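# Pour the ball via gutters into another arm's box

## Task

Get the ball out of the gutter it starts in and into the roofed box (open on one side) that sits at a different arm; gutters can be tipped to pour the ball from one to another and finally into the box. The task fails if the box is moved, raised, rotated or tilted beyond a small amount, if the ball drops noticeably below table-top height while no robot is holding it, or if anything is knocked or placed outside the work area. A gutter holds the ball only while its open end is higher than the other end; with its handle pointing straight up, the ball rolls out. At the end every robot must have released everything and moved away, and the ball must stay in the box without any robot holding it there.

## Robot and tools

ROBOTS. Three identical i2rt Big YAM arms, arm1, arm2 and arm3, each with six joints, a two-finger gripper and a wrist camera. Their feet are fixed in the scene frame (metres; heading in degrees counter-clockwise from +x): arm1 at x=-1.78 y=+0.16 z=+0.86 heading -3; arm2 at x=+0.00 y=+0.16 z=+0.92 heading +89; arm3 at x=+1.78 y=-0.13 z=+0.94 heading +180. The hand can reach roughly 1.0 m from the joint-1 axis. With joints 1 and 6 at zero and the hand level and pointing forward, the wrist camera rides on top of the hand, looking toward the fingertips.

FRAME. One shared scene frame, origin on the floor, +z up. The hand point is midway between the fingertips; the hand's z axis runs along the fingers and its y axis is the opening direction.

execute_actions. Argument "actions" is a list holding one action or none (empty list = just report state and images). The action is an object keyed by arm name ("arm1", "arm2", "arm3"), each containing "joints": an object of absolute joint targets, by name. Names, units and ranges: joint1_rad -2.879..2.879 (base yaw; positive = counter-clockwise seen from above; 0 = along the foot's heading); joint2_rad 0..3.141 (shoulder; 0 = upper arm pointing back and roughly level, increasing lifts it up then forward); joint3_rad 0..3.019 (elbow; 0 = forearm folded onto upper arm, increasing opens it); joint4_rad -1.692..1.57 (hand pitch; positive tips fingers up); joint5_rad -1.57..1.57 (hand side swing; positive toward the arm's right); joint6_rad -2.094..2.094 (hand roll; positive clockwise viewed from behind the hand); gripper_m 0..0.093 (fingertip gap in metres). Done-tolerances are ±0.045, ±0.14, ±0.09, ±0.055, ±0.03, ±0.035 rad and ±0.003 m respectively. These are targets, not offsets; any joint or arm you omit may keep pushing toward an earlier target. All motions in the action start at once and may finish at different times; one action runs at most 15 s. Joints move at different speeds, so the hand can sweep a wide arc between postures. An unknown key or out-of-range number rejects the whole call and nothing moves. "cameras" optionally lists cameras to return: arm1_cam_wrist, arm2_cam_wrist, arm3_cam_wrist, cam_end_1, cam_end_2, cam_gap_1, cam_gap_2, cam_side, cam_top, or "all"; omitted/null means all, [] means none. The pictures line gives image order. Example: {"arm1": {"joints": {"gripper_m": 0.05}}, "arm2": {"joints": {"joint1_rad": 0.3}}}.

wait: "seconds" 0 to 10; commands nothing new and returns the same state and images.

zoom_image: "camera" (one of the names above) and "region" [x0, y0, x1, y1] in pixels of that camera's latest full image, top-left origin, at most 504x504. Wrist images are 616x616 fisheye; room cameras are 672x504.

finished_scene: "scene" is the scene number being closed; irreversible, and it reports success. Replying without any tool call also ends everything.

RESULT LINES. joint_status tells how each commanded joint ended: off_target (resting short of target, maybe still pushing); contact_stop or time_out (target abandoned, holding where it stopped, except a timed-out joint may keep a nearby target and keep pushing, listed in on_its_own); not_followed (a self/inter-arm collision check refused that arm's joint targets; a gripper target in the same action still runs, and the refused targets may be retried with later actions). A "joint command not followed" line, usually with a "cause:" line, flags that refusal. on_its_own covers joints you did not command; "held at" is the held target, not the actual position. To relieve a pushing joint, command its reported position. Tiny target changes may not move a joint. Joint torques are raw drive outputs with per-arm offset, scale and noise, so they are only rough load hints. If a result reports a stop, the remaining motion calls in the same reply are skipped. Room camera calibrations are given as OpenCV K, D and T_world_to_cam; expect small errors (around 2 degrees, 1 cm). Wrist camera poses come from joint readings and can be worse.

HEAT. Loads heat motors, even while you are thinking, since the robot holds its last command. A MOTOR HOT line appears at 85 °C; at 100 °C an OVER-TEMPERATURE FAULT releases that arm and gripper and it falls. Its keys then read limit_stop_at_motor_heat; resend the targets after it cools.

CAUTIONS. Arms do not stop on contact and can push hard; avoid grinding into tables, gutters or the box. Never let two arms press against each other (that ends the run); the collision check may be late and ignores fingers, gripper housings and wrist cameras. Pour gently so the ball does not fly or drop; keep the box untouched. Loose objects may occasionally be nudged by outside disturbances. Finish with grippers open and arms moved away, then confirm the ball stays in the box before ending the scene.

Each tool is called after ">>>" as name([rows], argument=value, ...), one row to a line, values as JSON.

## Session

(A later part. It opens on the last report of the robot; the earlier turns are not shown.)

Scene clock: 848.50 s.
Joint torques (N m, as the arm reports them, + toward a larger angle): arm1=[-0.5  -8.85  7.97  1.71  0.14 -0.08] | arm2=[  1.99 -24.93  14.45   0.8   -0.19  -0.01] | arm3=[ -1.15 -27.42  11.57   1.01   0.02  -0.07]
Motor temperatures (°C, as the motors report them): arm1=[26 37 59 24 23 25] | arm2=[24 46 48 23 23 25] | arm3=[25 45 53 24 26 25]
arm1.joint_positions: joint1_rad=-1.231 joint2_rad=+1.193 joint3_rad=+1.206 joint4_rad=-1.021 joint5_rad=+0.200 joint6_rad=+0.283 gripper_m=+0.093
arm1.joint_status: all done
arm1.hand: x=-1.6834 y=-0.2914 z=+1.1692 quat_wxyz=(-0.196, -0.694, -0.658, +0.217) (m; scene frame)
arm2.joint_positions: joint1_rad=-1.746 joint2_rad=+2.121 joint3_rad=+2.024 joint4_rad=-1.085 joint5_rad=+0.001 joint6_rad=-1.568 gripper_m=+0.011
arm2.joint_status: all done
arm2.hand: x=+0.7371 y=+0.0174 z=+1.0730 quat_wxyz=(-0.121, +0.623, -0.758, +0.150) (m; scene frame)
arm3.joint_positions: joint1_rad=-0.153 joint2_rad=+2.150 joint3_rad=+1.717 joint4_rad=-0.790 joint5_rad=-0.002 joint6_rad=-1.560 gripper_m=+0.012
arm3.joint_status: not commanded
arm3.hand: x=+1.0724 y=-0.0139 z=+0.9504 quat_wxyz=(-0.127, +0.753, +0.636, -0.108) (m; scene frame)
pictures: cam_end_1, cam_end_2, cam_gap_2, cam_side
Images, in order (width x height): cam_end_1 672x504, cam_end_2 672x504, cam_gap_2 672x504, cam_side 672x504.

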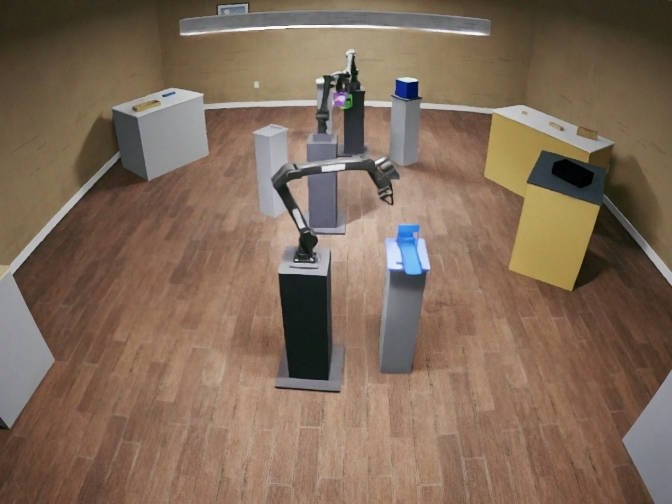

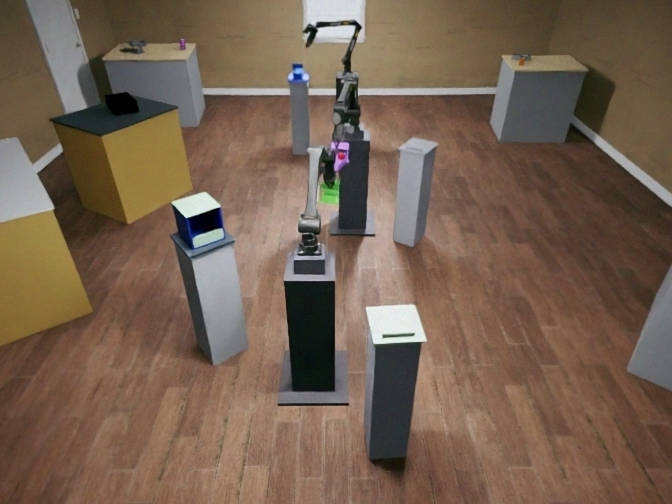

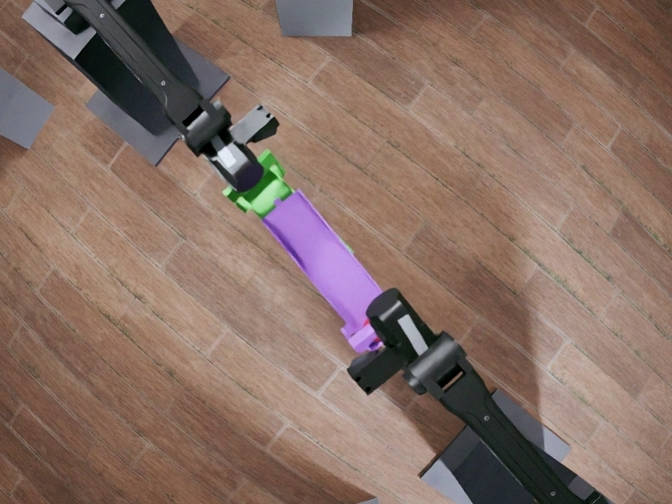

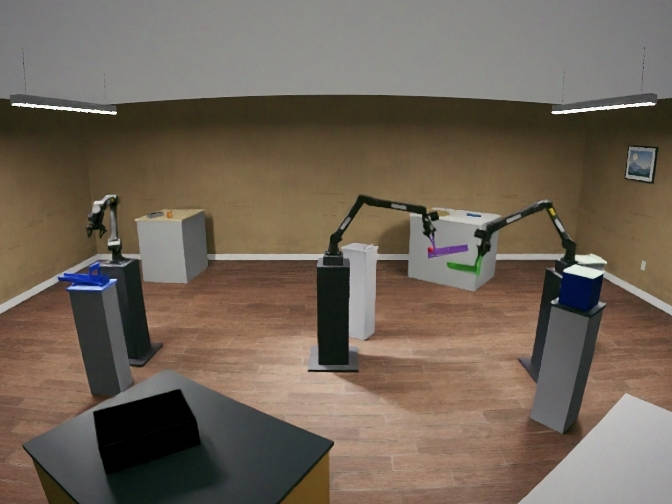

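>>> execute_actions([
  {"arm2":{"joints":{"joint4_rad":-1.35}}},
], cameras=["cam_side","arm2_cam_wrist","arm3_cam_wrist"])

>>> execute_actions(actions=[], cameras=["cam_side","arm2_cam_wrist","arm3_cam_wrist","cam_gap_2"])

Scene clock: 862.53 s.
Joint torques (N m, as the arm reports them, + toward a larger angle): arm1=[-0.46 -8.77  8.03  1.69  0.15 -0.07] | arm2=[  1.68 -24.85  14.12   0.06  -0.2   -0.03] | arm3=[ -1.2  -27.12  11.76   1.08   0.02   0.04]
Motor temperatures (°C, as the motors report them): arm1=[26 35 55 24 23 25] | arm2=[24 46 48 23 23 25] | arm3=[25 46 53 24 26 25]
arm1.joint_positions: joint1_rad=-1.231 joint2_rad=+1.193 joint3_rad=+1.206 joint4_rad=-1.021 joint5_rad=+0.200 joint6_rad=+0.283 gripper_m=+0.093
arm1.joint_status: not commanded
arm1.hand: x=-1.6834 y=-0.2914 z=+1.1692 quat_wxyz=(-0.196, -0.694, -0.658, +0.217) (m; scene frame)
arm2.joint_positions: joint1_rad=-1.746 joint2_rad=+2.121 joint3_rad=+2.024 joint4_rad=-1.337 joint5_rad=+0.001 joint6_rad=-1.568 gripper_m=+0.011
arm2.joint_status: all done
arm2.hand: x=+0.6785 y=+0.0288 z=+1.0570 quat_wxyz=(-0.042, +0.633, -0.771, +0.054) (m; scene frame)
arm3.joint_positions: joint1_rad=-0.153 joint2_rad=+2.150 joint3_rad=+1.717 joint4_rad=-0.790 joint5_rad=-0.002 joint6_rad=-1.560 gripper_m=+0.012
arm3.joint_status: not commanded
arm3.hand: x=+1.0724 y=-0.0139 z=+0.9504 quat_wxyz=(-0.127, +0.753, +0.636, -0.108) (m; scene frame)
pictures: arm2_cam_wrist, arm3_cam_wrist, cam_side
camera_calibration (this result's frames):
arm2_cam_wrist: T_world_to_cam=[[0.973324, -0.192927, 0.124173, -0.785655], [-0.229046, -0.78559, 0.574792, -0.422288], [-0.0133438, -0.587901, -0.808823, 1.00583], [0, 0, 0, 1]] pos_world=[0.681396, 0.108009, 1.15382]
arm3_cam_wrist: T_world_to_cam=[[-0.929828, 0.172139, 0.32525, 0.69087], [0.332859, 0.770318, 0.543888, -0.855592], [-0.156922, 0.613985, -0.773562, 1.03355], [0, 0, 0, 1]] pos_world=[1.08937, -0.0944348, 1.04016]
Images, in order (width x height): arm2_cam_wrist 616x616, arm3_cam_wrist 616x616, cam_side 672x504.

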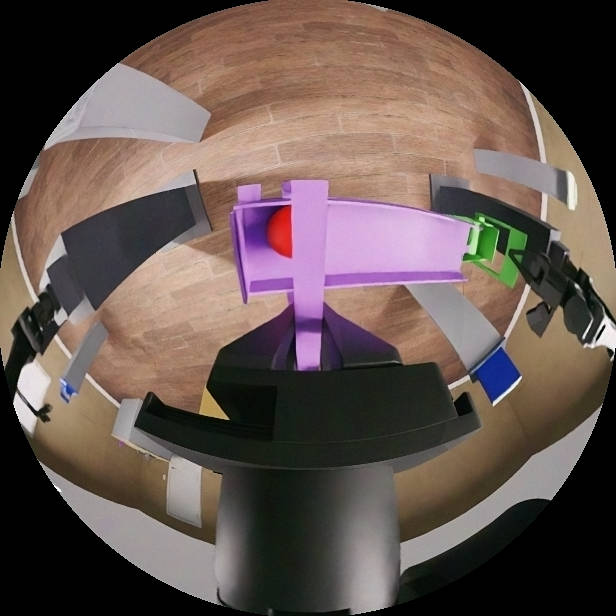

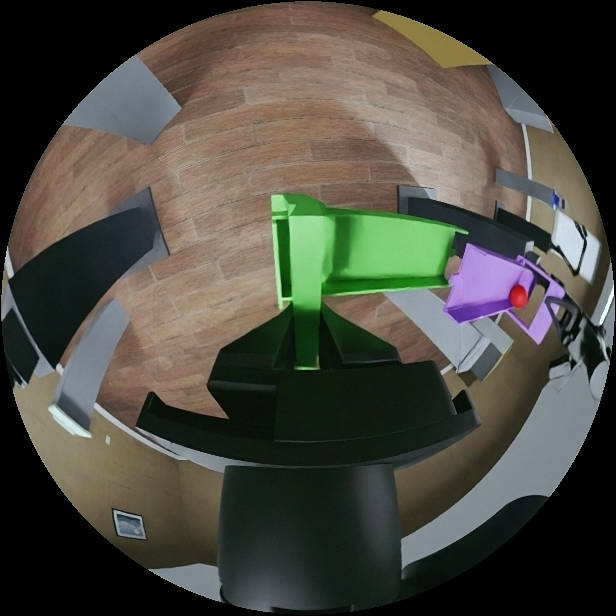

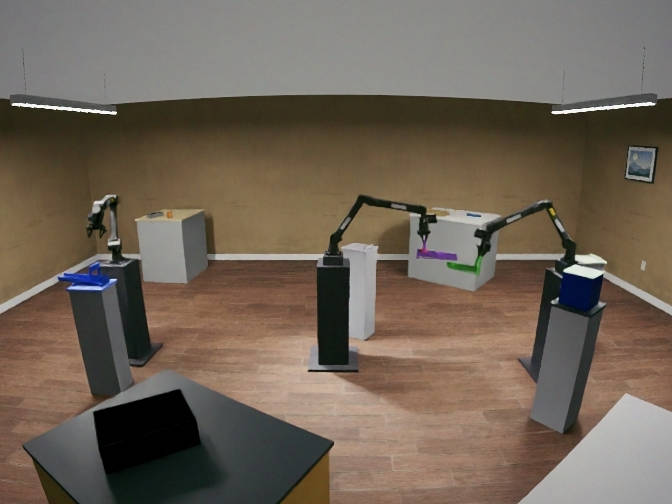

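Scene clock: 862.53 s.
Joint torques (N m, as the arm reports them, + toward a larger angle): arm1=[-0.46 -8.77  8.03  1.69  0.15 -0.07] | arm2=[  1.68 -24.85  14.12   0.06  -0.2   -0.03] | arm3=[ -1.2  -27.12  11.76   1.08   0.02   0.04]
Motor temperatures (°C, as the motors report them): arm1=[26 35 55 24 23 25] | arm2=[24 46 48 23 23 25] | arm3=[25 46 53 24 26 25]
arm1.joint_positions: joint1_rad=-1.231 joint2_rad=+1.193 joint3_rad=+1.206 joint4_rad=-1.021 joint5_rad=+0.200 joint6_rad=+0.283 gripper_m=+0.093
arm1.joint_status: not commanded
arm1.hand: x=-1.6834 y=-0.2914 z=+1.1692 quat_wxyz=(-0.196, -0.694, -0.658, +0.217) (m; scene frame)
arm2.joint_positions: joint1_rad=-1.746 joint2_rad=+2.121 joint3_rad=+2.024 joint4_rad=-1.337 joint5_rad=+0.001 joint6_rad=-1.568 gripper_m=+0.011
arm2.joint_status: all done
arm2.hand: x=+0.6785 y=+0.0288 z=+1.0570 quat_wxyz=(-0.042, +0.633, -0.771, +0.054) (m; scene frame)
arm3.joint_positions: joint1_rad=-0.153 joint2_rad=+2.150 joint3_rad=+1.717 joint4_rad=-0.790 joint5_rad=-0.002 joint6_rad=-1.560 gripper_m=+0.012
arm3.joint_status: not commanded
arm3.hand: x=+1.0724 y=-0.0139 z=+0.9504 quat_wxyz=(-0.127, +0.753, +0.636, -0.108) (m; scene frame)
pictures: arm2_cam_wrist, arm3_cam_wrist, cam_gap_2, cam_side
camera_calibration (this result's frames):
arm2_cam_wrist: T_world_to_cam=[[0.973324, -0.192927, 0.124173, -0.785655], [-0.229046, -0.78559, 0.574792, -0.422288], [-0.0133438, -0.587901, -0.808823, 1.00583], [0, 0, 0, 1]] pos_world=[0.681396, 0.108009, 1.15382]
arm3_cam_wrist: T_world_to_cam=[[-0.929828, 0.172139, 0.32525, 0.69087], [0.332859, 0.770318, 0.543888, -0.855592], [-0.156922, 0.613985, -0.773562, 1.03355], [0, 0, 0, 1]] pos_world=[1.08937, -0.0944348, 1.04016]
Images, in order (width x height): arm2_cam_wrist 616x616, arm3_cam_wrist 616x616, cam_gap_2 672x504, cam_side 672x504.

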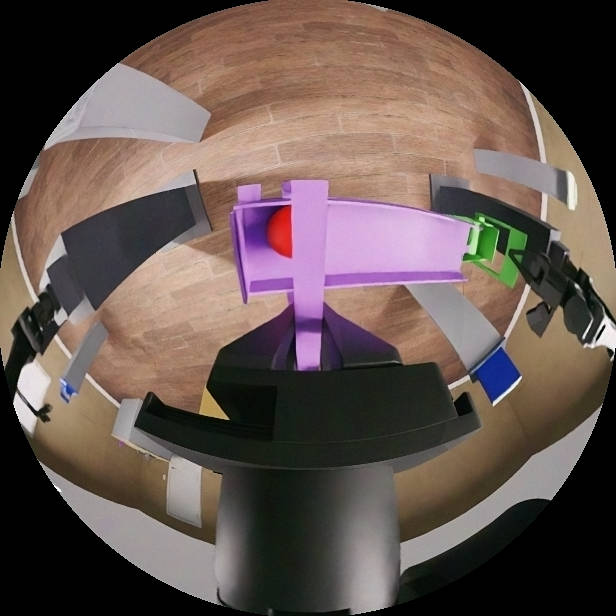

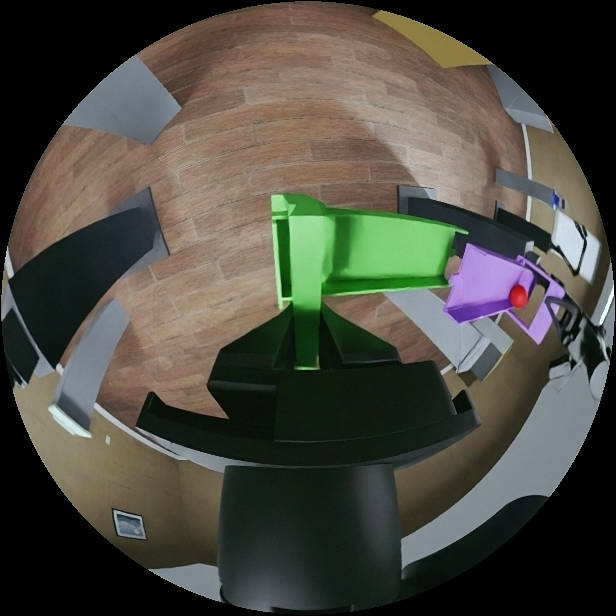

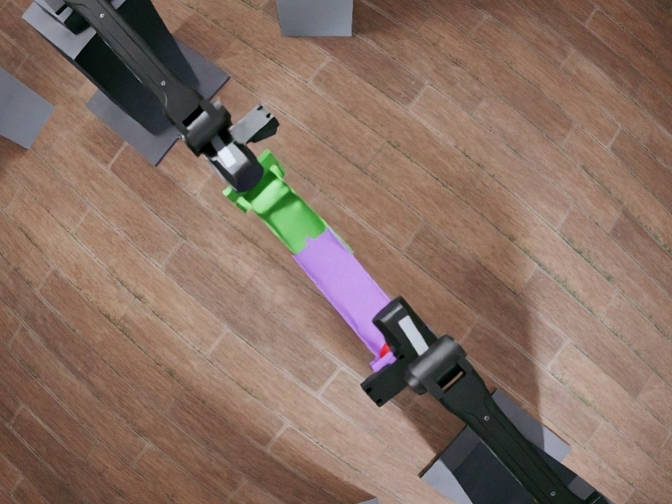

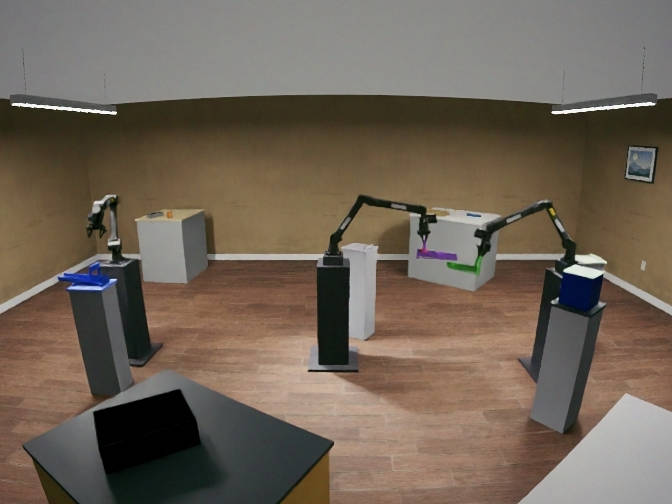

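>>> execute_actions(actions=[], cameras=["cam_side","arm2_cam_wrist","arm3_cam_wrist","cam_gap_2"])

Scene clock: 866.30 s.
Joint torques (N m, as the arm reports them, + toward a larger angle): arm1=[-0.46 -8.84  8.03  1.7   0.15 -0.08] | arm2=[  1.63 -24.47  13.98   0.06  -0.19  -0.03] | arm3=[ -0.5  -27.19  11.72   1.2   -0.05  -0.03]
Motor temperatures (°C, as the motors report them): arm1=[26 34 55 24 23 25] | arm2=[24 46 48 23 23 25] | arm3=[25 46 53 24 26 25]
arm1.joint_positions: joint1_rad=-1.231 joint2_rad=+1.193 joint3_rad=+1.206 joint4_rad=-1.021 joint5_rad=+0.200 joint6_rad=+0.283 gripper_m=+0.093
arm1.joint_status: not commanded
arm1.hand: x=-1.6834 y=-0.2914 z=+1.1692 quat_wxyz=(-0.196, -0.694, -0.658, +0.217) (m; scene frame)
arm2.joint_positions: joint1_rad=-1.746 joint2_rad=+2.121 joint3_rad=+2.024 joint4_rad=-1.338 joint5_rad=+0.001 joint6_rad=-1.568 gripper_m=+0.011
arm2.joint_status: all done
arm2.hand: x=+0.6784 y=+0.0288 z=+1.0570 quat_wxyz=(-0.042, +0.633, -0.771, +0.054) (m; scene frame)
arm3.joint_positions: joint1_rad=-0.153 joint2_rad=+2.150 joint3_rad=+1.717 joint4_rad=-0.790 joint5_rad=+0.000 joint6_rad=-1.561 gripper_m=+0.012
arm3.joint_status: not commanded
arm3.hand: x=+1.0724 y=-0.0133 z=+0.9505 quat_wxyz=(-0.128, +0.753, +0.636, -0.108) (m; scene frame)
pictures: arm2_cam_wrist, arm3_cam_wrist, cam_gap_2, cam_side
camera_calibration (this result's frames):
arm2_cam_wrist: T_world_to_cam=[[0.97337, -0.192937, 0.123795, -0.785192], [-0.228831, -0.785632, 0.574821, -0.422461], [-0.0136472, -0.587841, -0.808861, 1.00607], [0, 0, 0, 1]] pos_world=[0.681341, 0.10802, 1.15382]
arm3_cam_wrist: T_world_to_cam=[[-0.929899, 0.170976, 0.325661, 0.690431], [0.332533, 0.769187, 0.545686, -0.857454], [-0.157195, 0.615726, -0.772121, 1.03216], [0, 0, 0, 1]] pos_world=[1.08941, -0.0940297, 1.04]
Images, in order (width x height): arm2_cam_wrist 616x616, arm3_cam_wrist 616x616, cam_gap_2 672x504, cam_side 672x504.

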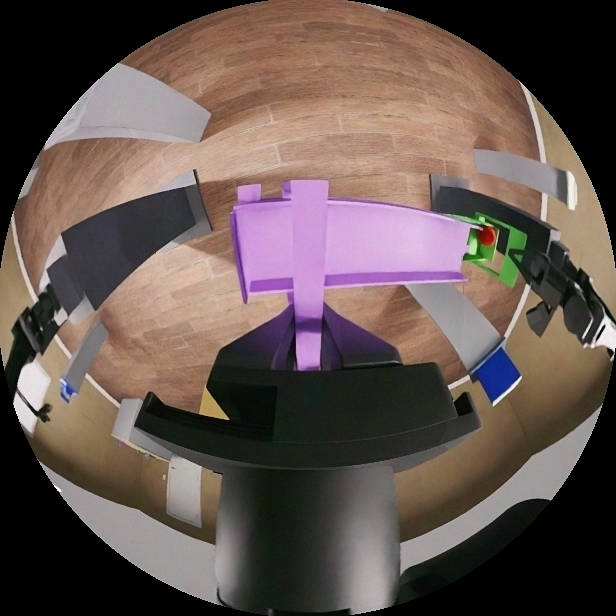

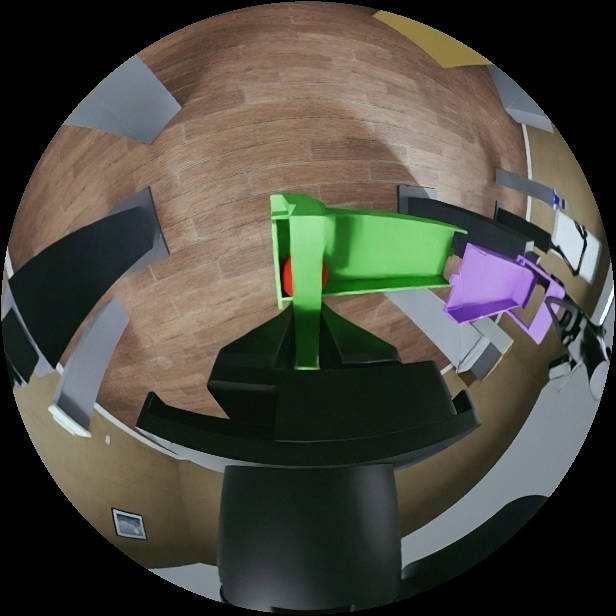

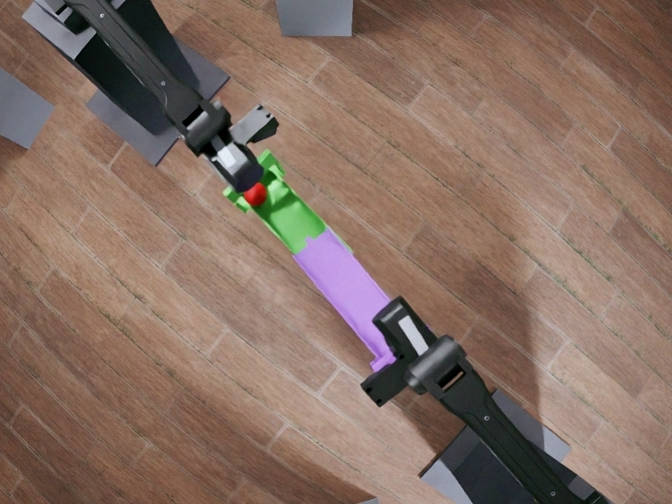

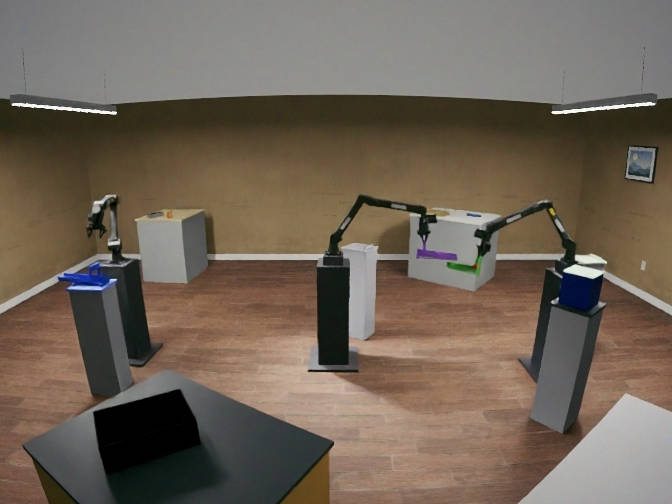

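>>> execute_actions([
  {"arm2":{"joints":{"joint1_rad":-0.242,"joint2_rad":1.88}}},
], cameras=["cam_end_2","cam_top","cam_side"])

>>> zoom_image(camera="cam_end_2", region=[140, 170, 270, 280])

>>> zoom_image(camera="cam_top", region=[520, 300, 672, 480])

Scene clock: 892.43 s.
Joint torques (N m, as the arm reports them, + toward a larger angle): arm1=[-0.52 -8.79  8.01  1.67  0.15 -0.08] | arm2=[  0.86 -21.17  12.91   0.45  -0.14  -0.01] | arm3=[ -0.47 -27.61  11.66   1.04  -0.01   0.05]
Motor temperatures (°C, as the motors report them): arm1=[26 33 53 24 23 25] | arm2=[24 46 48 23 23 25] | arm3=[25 47 54 24 26 25]
arm1.joint_positions: joint1_rad=-1.231 joint2_rad=+1.193 joint3_rad=+1.206 joint4_rad=-1.021 joint5_rad=+0.200 joint6_rad=+0.283 gripper_m=+0.093
arm1.joint_status: not commanded
arm1.hand: x=-1.6834 y=-0.2914 z=+1.1692 quat_wxyz=(-0.196, -0.694, -0.658, +0.217) (m; scene frame)
arm2.joint_positions: joint1_rad=-0.240 joint2_rad=+1.902 joint3_rad=+2.040 joint4_rad=-1.338 joint5_rad=-0.001 joint6_rad=-1.568 gripper_m=+0.011
arm2.joint_status: all done
arm2.hand: x=+0.1728 y=+0.8169 z=+1.2076 quat_wxyz=(-0.181, +0.975, -0.127, +0.022) (m; scene frame)
arm3.joint_positions: joint1_rad=-0.153 joint2_rad=+2.150 joint3_rad=+1.717 joint4_rad=-0.790 joint5_rad=+0.000 joint6_rad=-1.561 gripper_m=+0.012
arm3.joint_status: not commanded
arm3.hand: x=+1.0724 y=-0.0133 z=+0.9505 quat_wxyz=(-0.128, +0.753, +0.636, -0.108) (m; scene frame)
pictures: cam_end_2, cam_side, cam_top
Images, in order (width x height): cam_end_2 672x504, cam_side 672x504, cam_top 672x504.

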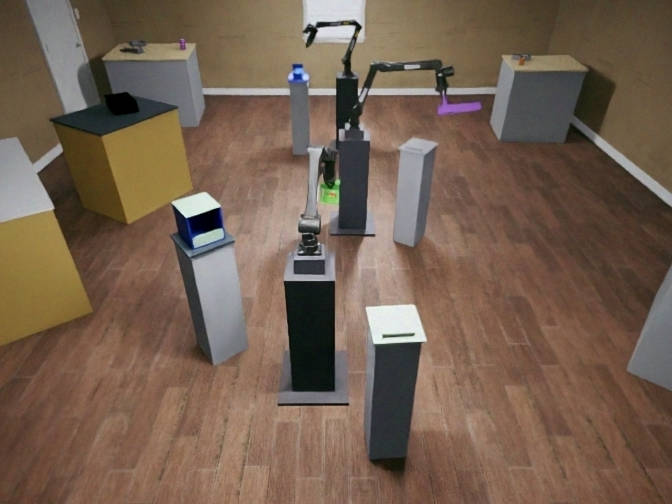

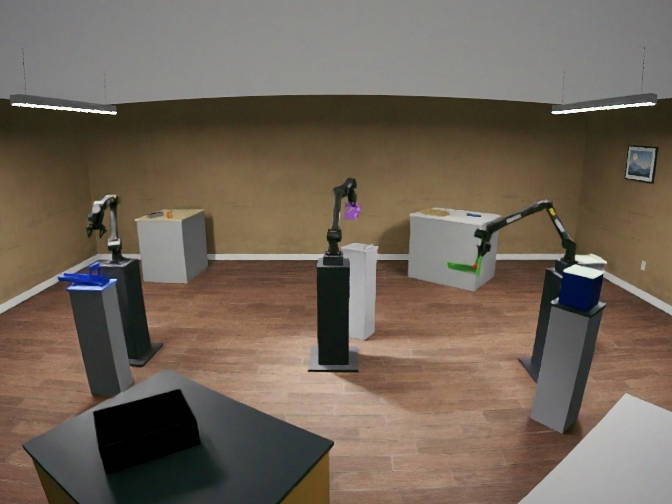

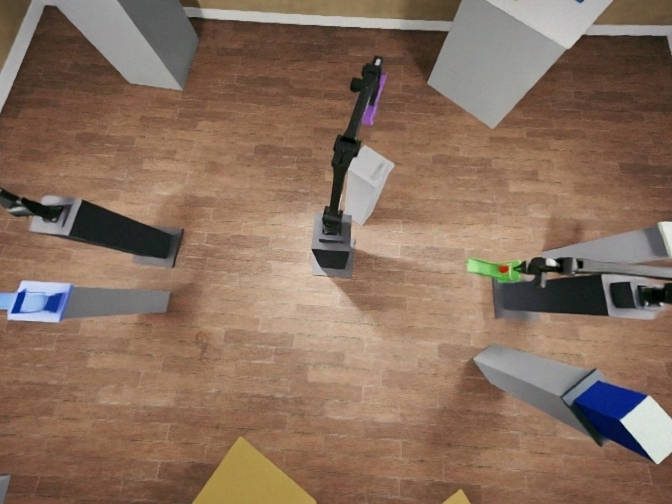

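Region (140, 170, 270, 280) of cam_end_2's 672x504 image, scaled by 3.877, with more detail than that image has; it fills the top 426 rows of this view, and the rest is white.

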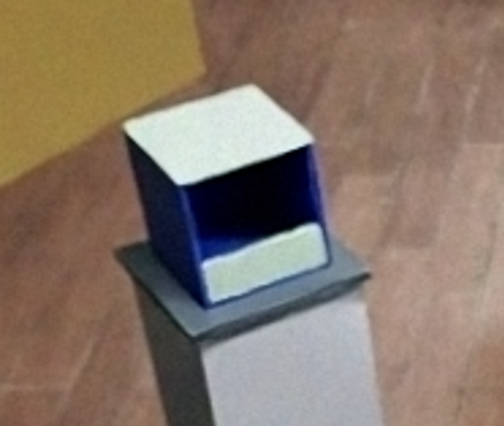

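Region (520, 300, 672, 480) of cam_top's 672x504 image, scaled by 2.800, with more detail than that image has; it fills the left 426 columns of this view, and the rest is white.

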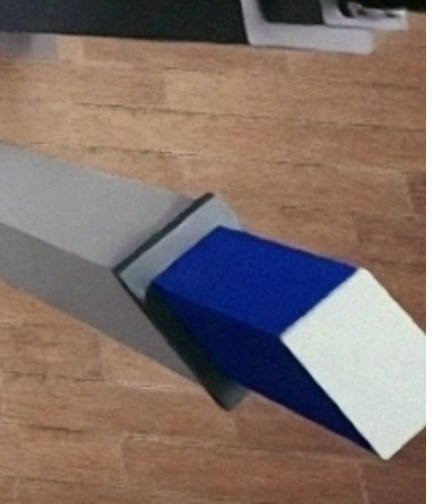

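>>> execute_actions([
  {"arm2":{"joints":{"joint3_rad":1.69,"joint4_rad":-1.24,"joint5_rad":0.2,"joint6_rad":0.27}},"arm3":{"joints":{"joint2_rad":1.72,"joint3_rad":1.65}}},
], cameras=["cam_end_2","arm3_cam_wrist","arm2_cam_wrist"])

Scene clock: 977.60 s.
Joint torques (N m, as the arm reports them, + toward a larger angle): arm1=[-0.54 -8.81  8.03  1.7   0.14 -0.08] | arm2=[  1.47 -19.33  11.97   1.27   0.19   0.05] | arm3=[ -0.24 -21.45  11.04   1.4   -0.02   0.04]
Motor temperatures (°C, as the motors report them): arm1=[26 30 51 25 22 25] | arm2=[24 45 48 23 23 25] | arm3=[25 48 56 24 26 25]
arm1.joint_positions: joint1_rad=-1.231 joint2_rad=+1.193 joint3_rad=+1.206 joint4_rad=-1.021 joint5_rad=+0.200 joint6_rad=+0.283 gripper_m=+0.093
arm1.joint_status: not commanded
arm1.hand: x=-1.6834 y=-0.2914 z=+1.1692 quat_wxyz=(-0.196, -0.694, -0.658, +0.217) (m; scene frame)
arm2.joint_positions: joint1_rad=-0.240 joint2_rad=+1.891 joint3_rad=+1.673 joint4_rad=-1.257 joint5_rad=+0.196 joint6_rad=+0.261 gripper_m=+0.011
arm2.joint_status: all done
arm2.hand: x=+0.1861 y=+0.7353 z=+1.0625 quat_wxyz=(-0.102, +0.496, -0.862, +0.036) (m; scene frame)
arm3.joint_positions: joint1_rad=-0.153 joint2_rad=+1.741 joint3_rad=+1.619 joint4_rad=-0.790 joint5_rad=+0.000 joint6_rad=-1.561 gripper_m=+0.012
arm3.joint_status: all done
arm3.hand: x=+1.1032 y=-0.0191 z=+1.1831 quat_wxyz=(-0.242, +0.724, +0.612, -0.206) (m; scene frame)
pictures: arm2_cam_wrist, arm3_cam_wrist, cam_end_2
camera_calibration (this result's frames):
arm2_cam_wrist: T_world_to_cam=[[0.849238, -0.505645, 0.152043, 0.0526762], [-0.514931, -0.72943, 0.450309, 0.160968], [-0.116792, -0.460711, -0.879832, 1.4203], [0, 0, 0, 1]] pos_world=[0.204032, 0.798399, 1.16913]
arm3_cam_wrist: T_world_to_cam=[[-0.787427, 0.147064, 0.598607, 0.163689], [0.486383, 0.744815, 0.456819, -1.05523], [-0.37867, 0.650864, -0.658017, 1.33023], [0, 0, 0, 1]] pos_world=[1.14586, -0.103923, 1.25938]
Images, in order (width x height): arm2_cam_wrist 616x616, arm3_cam_wrist 616x616, cam_end_2 672x504.

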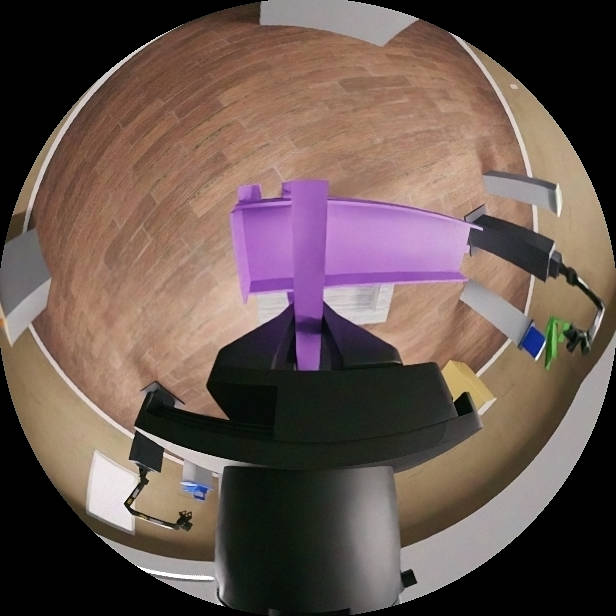

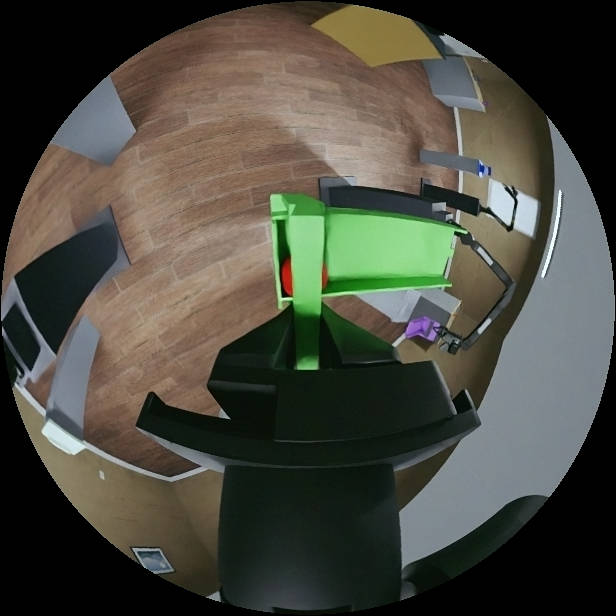

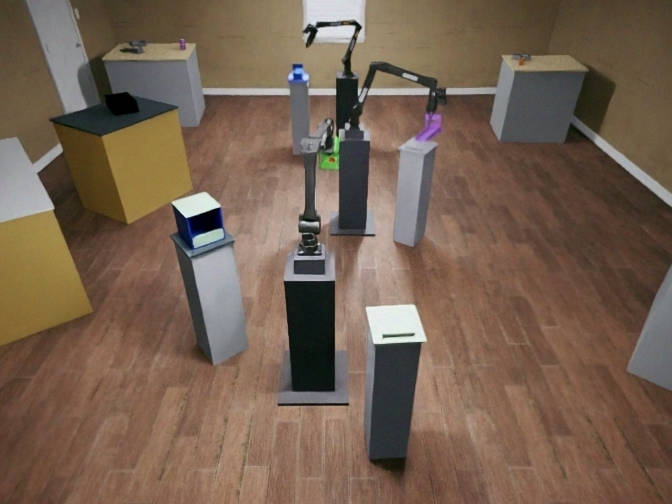

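>>> execute_actions([
  {"arm2":{"joints":{"joint2_rad":1.885,"joint3_rad":1.475,"joint4_rad":-1.165}},"arm3":{"joints":{"joint2_rad":1.54,"joint3_rad":1.22}}},
], cameras=["cam_end_2","arm3_cam_wrist","arm2_cam_wrist"])

Scene clock: 990.10 s.
Joint torques (N m, as the arm reports them, + toward a larger angle): arm1=[-0.49 -8.76  8.01  1.72  0.14 -0.08] | arm2=[  1.41 -18.2   10.87   0.96   0.18   0.07] | arm3=[ -1.34 -17.23   9.99   1.17  -0.08  -0.04]
Motor temperatures (°C, as the motors report them): arm1=[26 30 51 25 22 25] | arm2=[24 45 47 23 23 25] | arm3=[25 47 55 24 26 25]
arm1.joint_positions: joint1_rad=-1.231 joint2_rad=+1.193 joint3_rad=+1.206 joint4_rad=-1.021 joint5_rad=+0.200 joint6_rad=+0.283 gripper_m=+0.093
arm1.joint_status: not commanded
arm1.hand: x=-1.6834 y=-0.2914 z=+1.1692 quat_wxyz=(-0.196, -0.694, -0.658, +0.217) (m; scene frame)
arm2.joint_positions: joint1_rad=-0.240 joint2_rad=+1.891 joint3_rad=+1.457 joint4_rad=-1.178 joint5_rad=+0.196 joint6_rad=+0.262 gripper_m=+0.011
arm2.joint_status: all done
arm2.hand: x=+0.1709 y=+0.6778 z=+0.9840 quat_wxyz=(-0.054, +0.501, -0.860, +0.084) (m; scene frame)
arm3.joint_positions: joint1_rad=-0.153 joint2_rad=+1.556 joint3_rad=+1.195 joint4_rad=-0.790 joint5_rad=+0.000 joint6_rad=-1.561 gripper_m=+0.012
arm3.joint_status: all done
arm3.hand: x=+1.2433 y=-0.0412 z=+1.0842 quat_wxyz=(-0.155, +0.748, +0.632, -0.131) (m; scene frame)
pictures: arm2_cam_wrist, arm3_cam_wrist, cam_end_2
camera_calibration (this result's frames):
arm2_cam_wrist: T_world_to_cam=[[0.854403, -0.484573, 0.187576, -0.00170253], [-0.498475, -0.662467, 0.55916, -0.0087341], [-0.146691, -0.57125, -0.807561, 1.33187], [0, 0, 0, 1]] pos_world=[0.192474, 0.754219, 1.08077]
arm3_cam_wrist: T_world_to_cam=[[-0.9048, 0.166695, 0.391855, 0.707435], [0.370014, 0.763228, 0.529691, -0.99525], [-0.210778, 0.624256, -0.752248, 1.22489], [0, 0, 0, 1]] pos_world=[1.26652, -0.12297, 1.17139]
Images, in order (width x height): arm2_cam_wrist 616x616, arm3_cam_wrist 616x616, cam_end_2 672x504.

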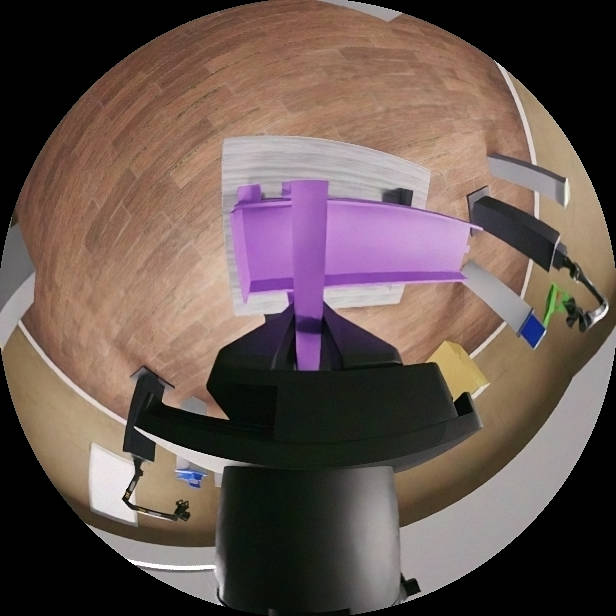

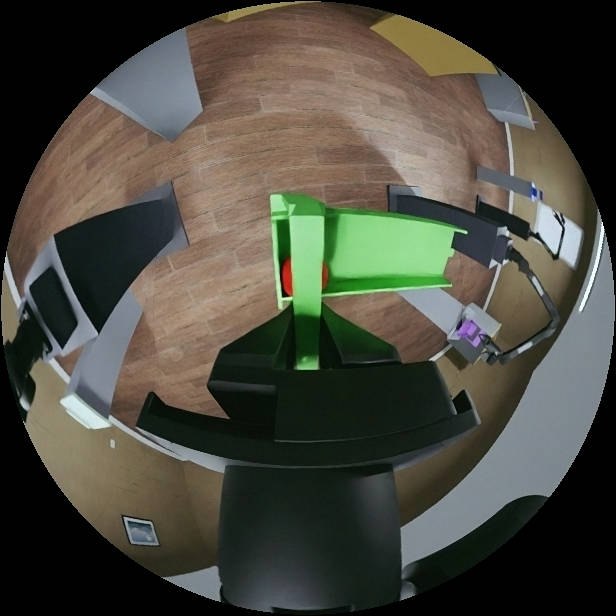

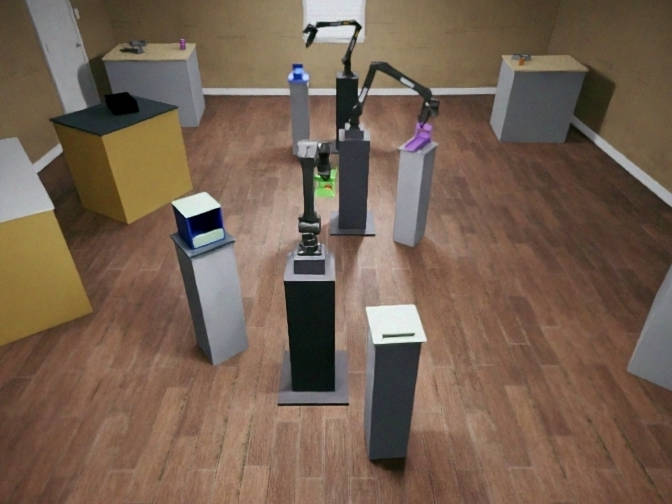

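>>> execute_actions([
  {"arm2":{"joints":{"joint3_rad":1.458}},"arm3":{"joints":{"joint2_rad":1.12,"joint3_rad":1.13,"joint4_rad":-0.87}}},
], cameras=["cam_end_2","arm2_cam_wrist"])

Scene clock: 1008.30 s.
Joint torques (N m, as the arm reports them, + toward a larger angle): arm1=[-0.52 -8.69  8.03  1.69  0.15 -0.07] | arm2=[  1.49 -18.13   9.42   0.85   0.18   0.07] | arm3=[-1.19 -9.37 11.5   1.22 -0.07  0.03]
Motor temperatures (°C, as the motors report them): arm1=[26 30 51 25 22 25] | arm2=[24 44 46 23 23 25] | arm3=[25 44 54 24 26 25]
arm1.joint_positions: joint1_rad=-1.231 joint2_rad=+1.193 joint3_rad=+1.206 joint4_rad=-1.021 joint5_rad=+0.200 joint6_rad=+0.283 gripper_m=+0.093
arm1.joint_status: not commanded
arm1.hand: x=-1.6834 y=-0.2914 z=+1.1692 quat_wxyz=(-0.196, -0.694, -0.658, +0.217) (m; scene frame)
arm2.joint_positions: joint1_rad=-0.240 joint2_rad=+1.891 joint3_rad=+1.457 joint4_rad=-1.178 joint5_rad=+0.196 joint6_rad=+0.262 gripper_m=+0.011
arm2.joint_status: all done
arm2.hand: x=+0.1709 y=+0.6778 z=+0.9840 quat_wxyz=(-0.054, +0.501, -0.860, +0.084) (m; scene frame)
arm3.joint_positions: joint1_rad=-0.153 joint2_rad=+1.129 joint3_rad=+1.095 joint4_rad=-0.877 joint5_rad=+0.000 joint6_rad=-1.561 gripper_m=+0.012
arm3.joint_status: all done
arm3.hand: x=+1.3283 y=-0.0554 z=+1.2292 quat_wxyz=(-0.242, +0.724, +0.612, -0.206) (m; scene frame)
pictures: arm2_cam_wrist, cam_end_2
camera_calibration (this result's frames):
arm2_cam_wrist: T_world_to_cam=[[0.854403, -0.484573, 0.187576, -0.00170253], [-0.498475, -0.662467, 0.55916, -0.0087341], [-0.146691, -0.57125, -0.807561, 1.33187], [0, 0, 0, 1]] pos_world=[0.192474, 0.754219, 1.08077]
Images, in order (width x height): arm2_cam_wrist 616x616, cam_end_2 672x504.

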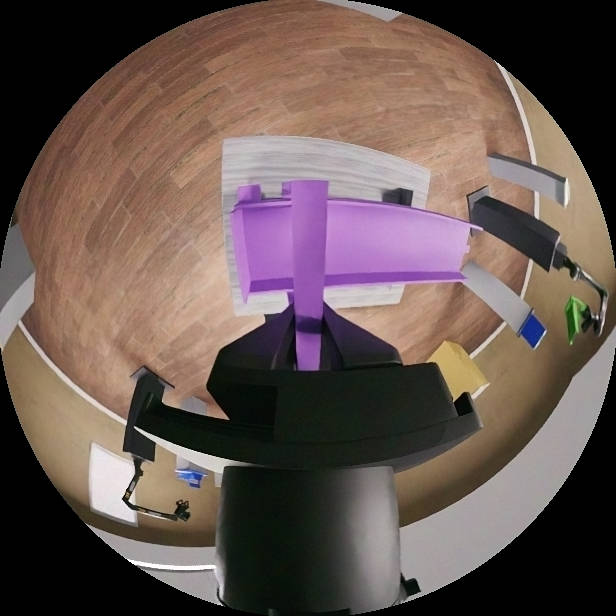

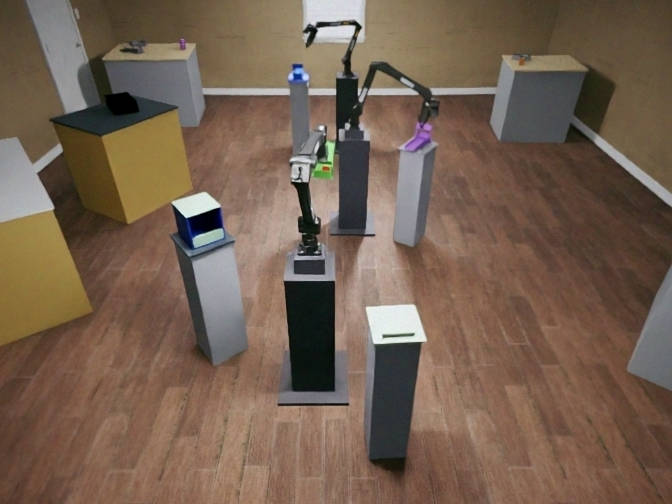

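>>> execute_actions([
  {"arm2":{"joints":{"joint3_rad":1.44}},"arm3":{"joints":{"joint1_rad":1.31,"joint3_rad":1.21,"joint4_rad":-1.0}}},
], cameras=["cam_end_2","arm2_cam_wrist","arm3_cam_wrist","cam_top"])

Scene clock: 1018.87 s.
Joint torques (N m, as the arm reports them, + toward a larger angle): arm1=[-0.53 -8.65  8.03  1.7   0.15 -0.08] | arm2=[  1.56 -17.96   8.86   0.78   0.03   0.06] | arm3=[ 0.2  -9.7  13.66  1.17  0.01 -0.02]
Motor temperatures (°C, as the motors report them): arm1=[26 29 51 25 22 25] | arm2=[24 44 45 23 23 25] | arm3=[25 42 56 24 26 25]
arm1.joint_positions: joint1_rad=-1.231 joint2_rad=+1.193 joint3_rad=+1.206 joint4_rad=-1.021 joint5_rad=+0.200 joint6_rad=+0.283 gripper_m=+0.093
arm1.joint_status: not commanded
arm1.hand: x=-1.6834 y=-0.2914 z=+1.1692 quat_wxyz=(-0.196, -0.694, -0.658, +0.217) (m; scene frame)
arm2.joint_positions: joint1_rad=-0.240 joint2_rad=+1.891 joint3_rad=+1.444 joint4_rad=-1.176 joint5_rad=+0.202 joint6_rad=+0.262 gripper_m=+0.011
arm2.joint_status: all done
arm2.hand: x=+0.1705 y=+0.6726 z=+0.9797 quat_wxyz=(-0.052, +0.501, -0.859, +0.090) (m; scene frame)
arm3.joint_positions: joint1_rad=+1.308 joint2_rad=+1.129 joint3_rad=+1.139 joint4_rad=-1.000 joint5_rad=-0.002 joint6_rad=-1.562 gripper_m=+0.012
arm3.joint_status: all done
arm3.hand: x=+1.6597 y=-0.5503 z=+1.2377 quat_wxyz=(-0.030, +0.134, +0.950, -0.282) (m; scene frame)
pictures: arm2_cam_wrist, arm3_cam_wrist, cam_end_2, cam_top
camera_calibration (this result's frames):
arm2_cam_wrist: T_world_to_cam=[[0.854141, -0.481818, 0.19569, -0.0128005], [-0.499451, -0.655192, 0.566808, -0.022223], [-0.144884, -0.581872, -0.800271, 1.32508], [0, 0, 0, 1]] pos_world=[0.191816, 0.750296, 1.07552]
arm3_cam_wrist: T_world_to_cam=[[-0.250826, -0.80376, 0.539496, -0.693308], [-0.704158, 0.53392, 0.468071, 0.890795], [-0.664265, -0.262486, -0.699896, 1.94588], [0, 0, 0, 1]] pos_world=[1.74594, -0.5221, 1.319]
Images, in order (width x height): arm2_cam_wrist 616x616, arm3_cam_wrist 616x616, cam_end_2 672x504, cam_top 672x504.

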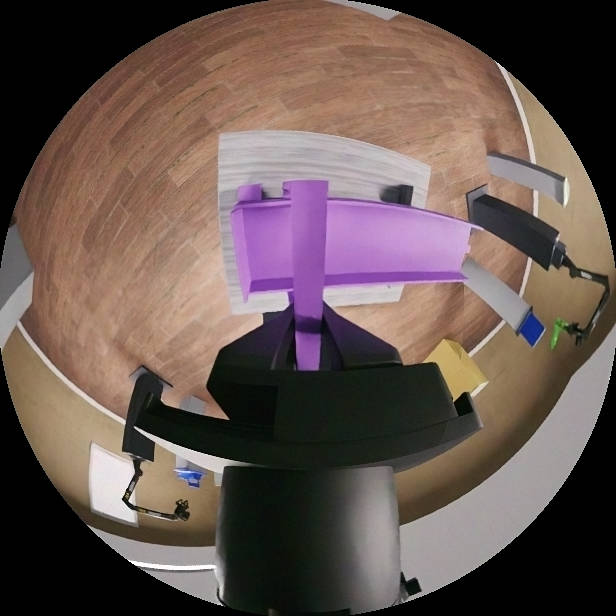

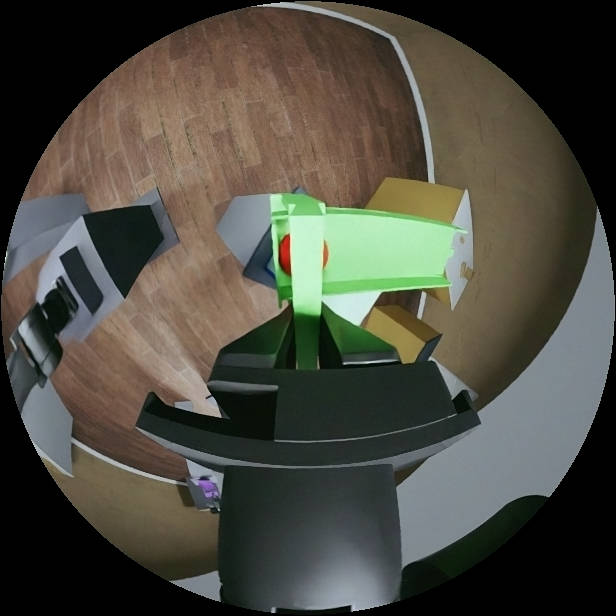

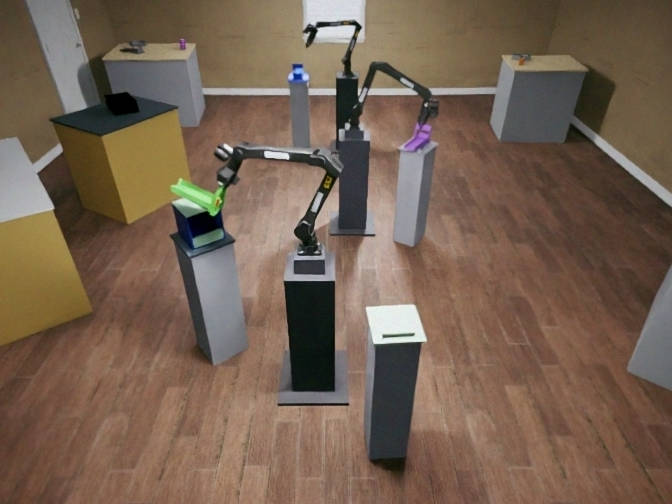

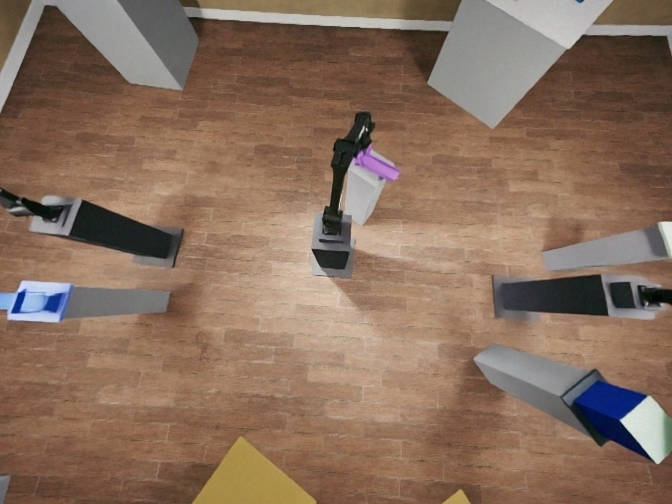

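>>> zoom_image(camera="arm3_cam_wrist", region=[190, 160, 430, 380])

>>> zoom_image(camera="cam_end_2", region=[140, 130, 300, 280])

Region (190, 160, 430, 380) of arm3_cam_wrist's 616x616 image, scaled by 2.100, with more detail than that image has; it fills the top 462 rows of this view, and the rest is white.

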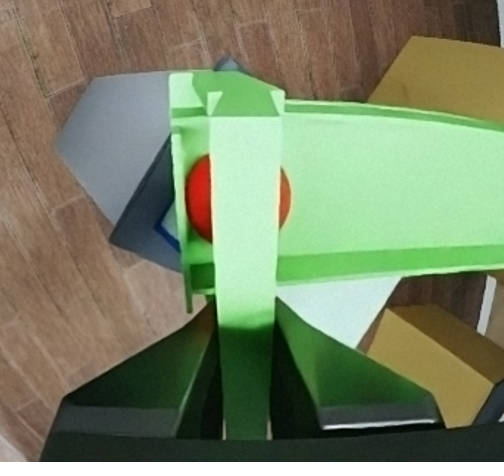

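Region (140, 130, 300, 280) of cam_end_2's 672x504 image, scaled by 3.150, with more detail than that image has; it fills the top 472 rows of this view, and the rest is white.

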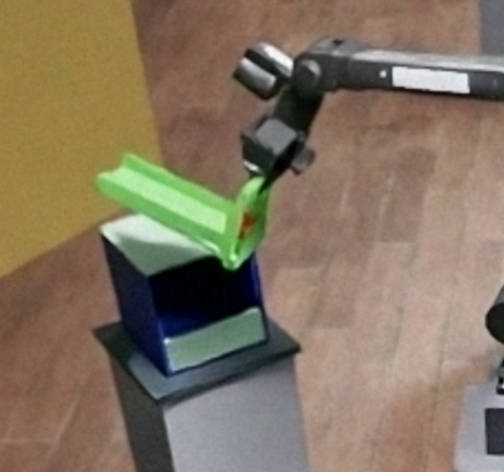

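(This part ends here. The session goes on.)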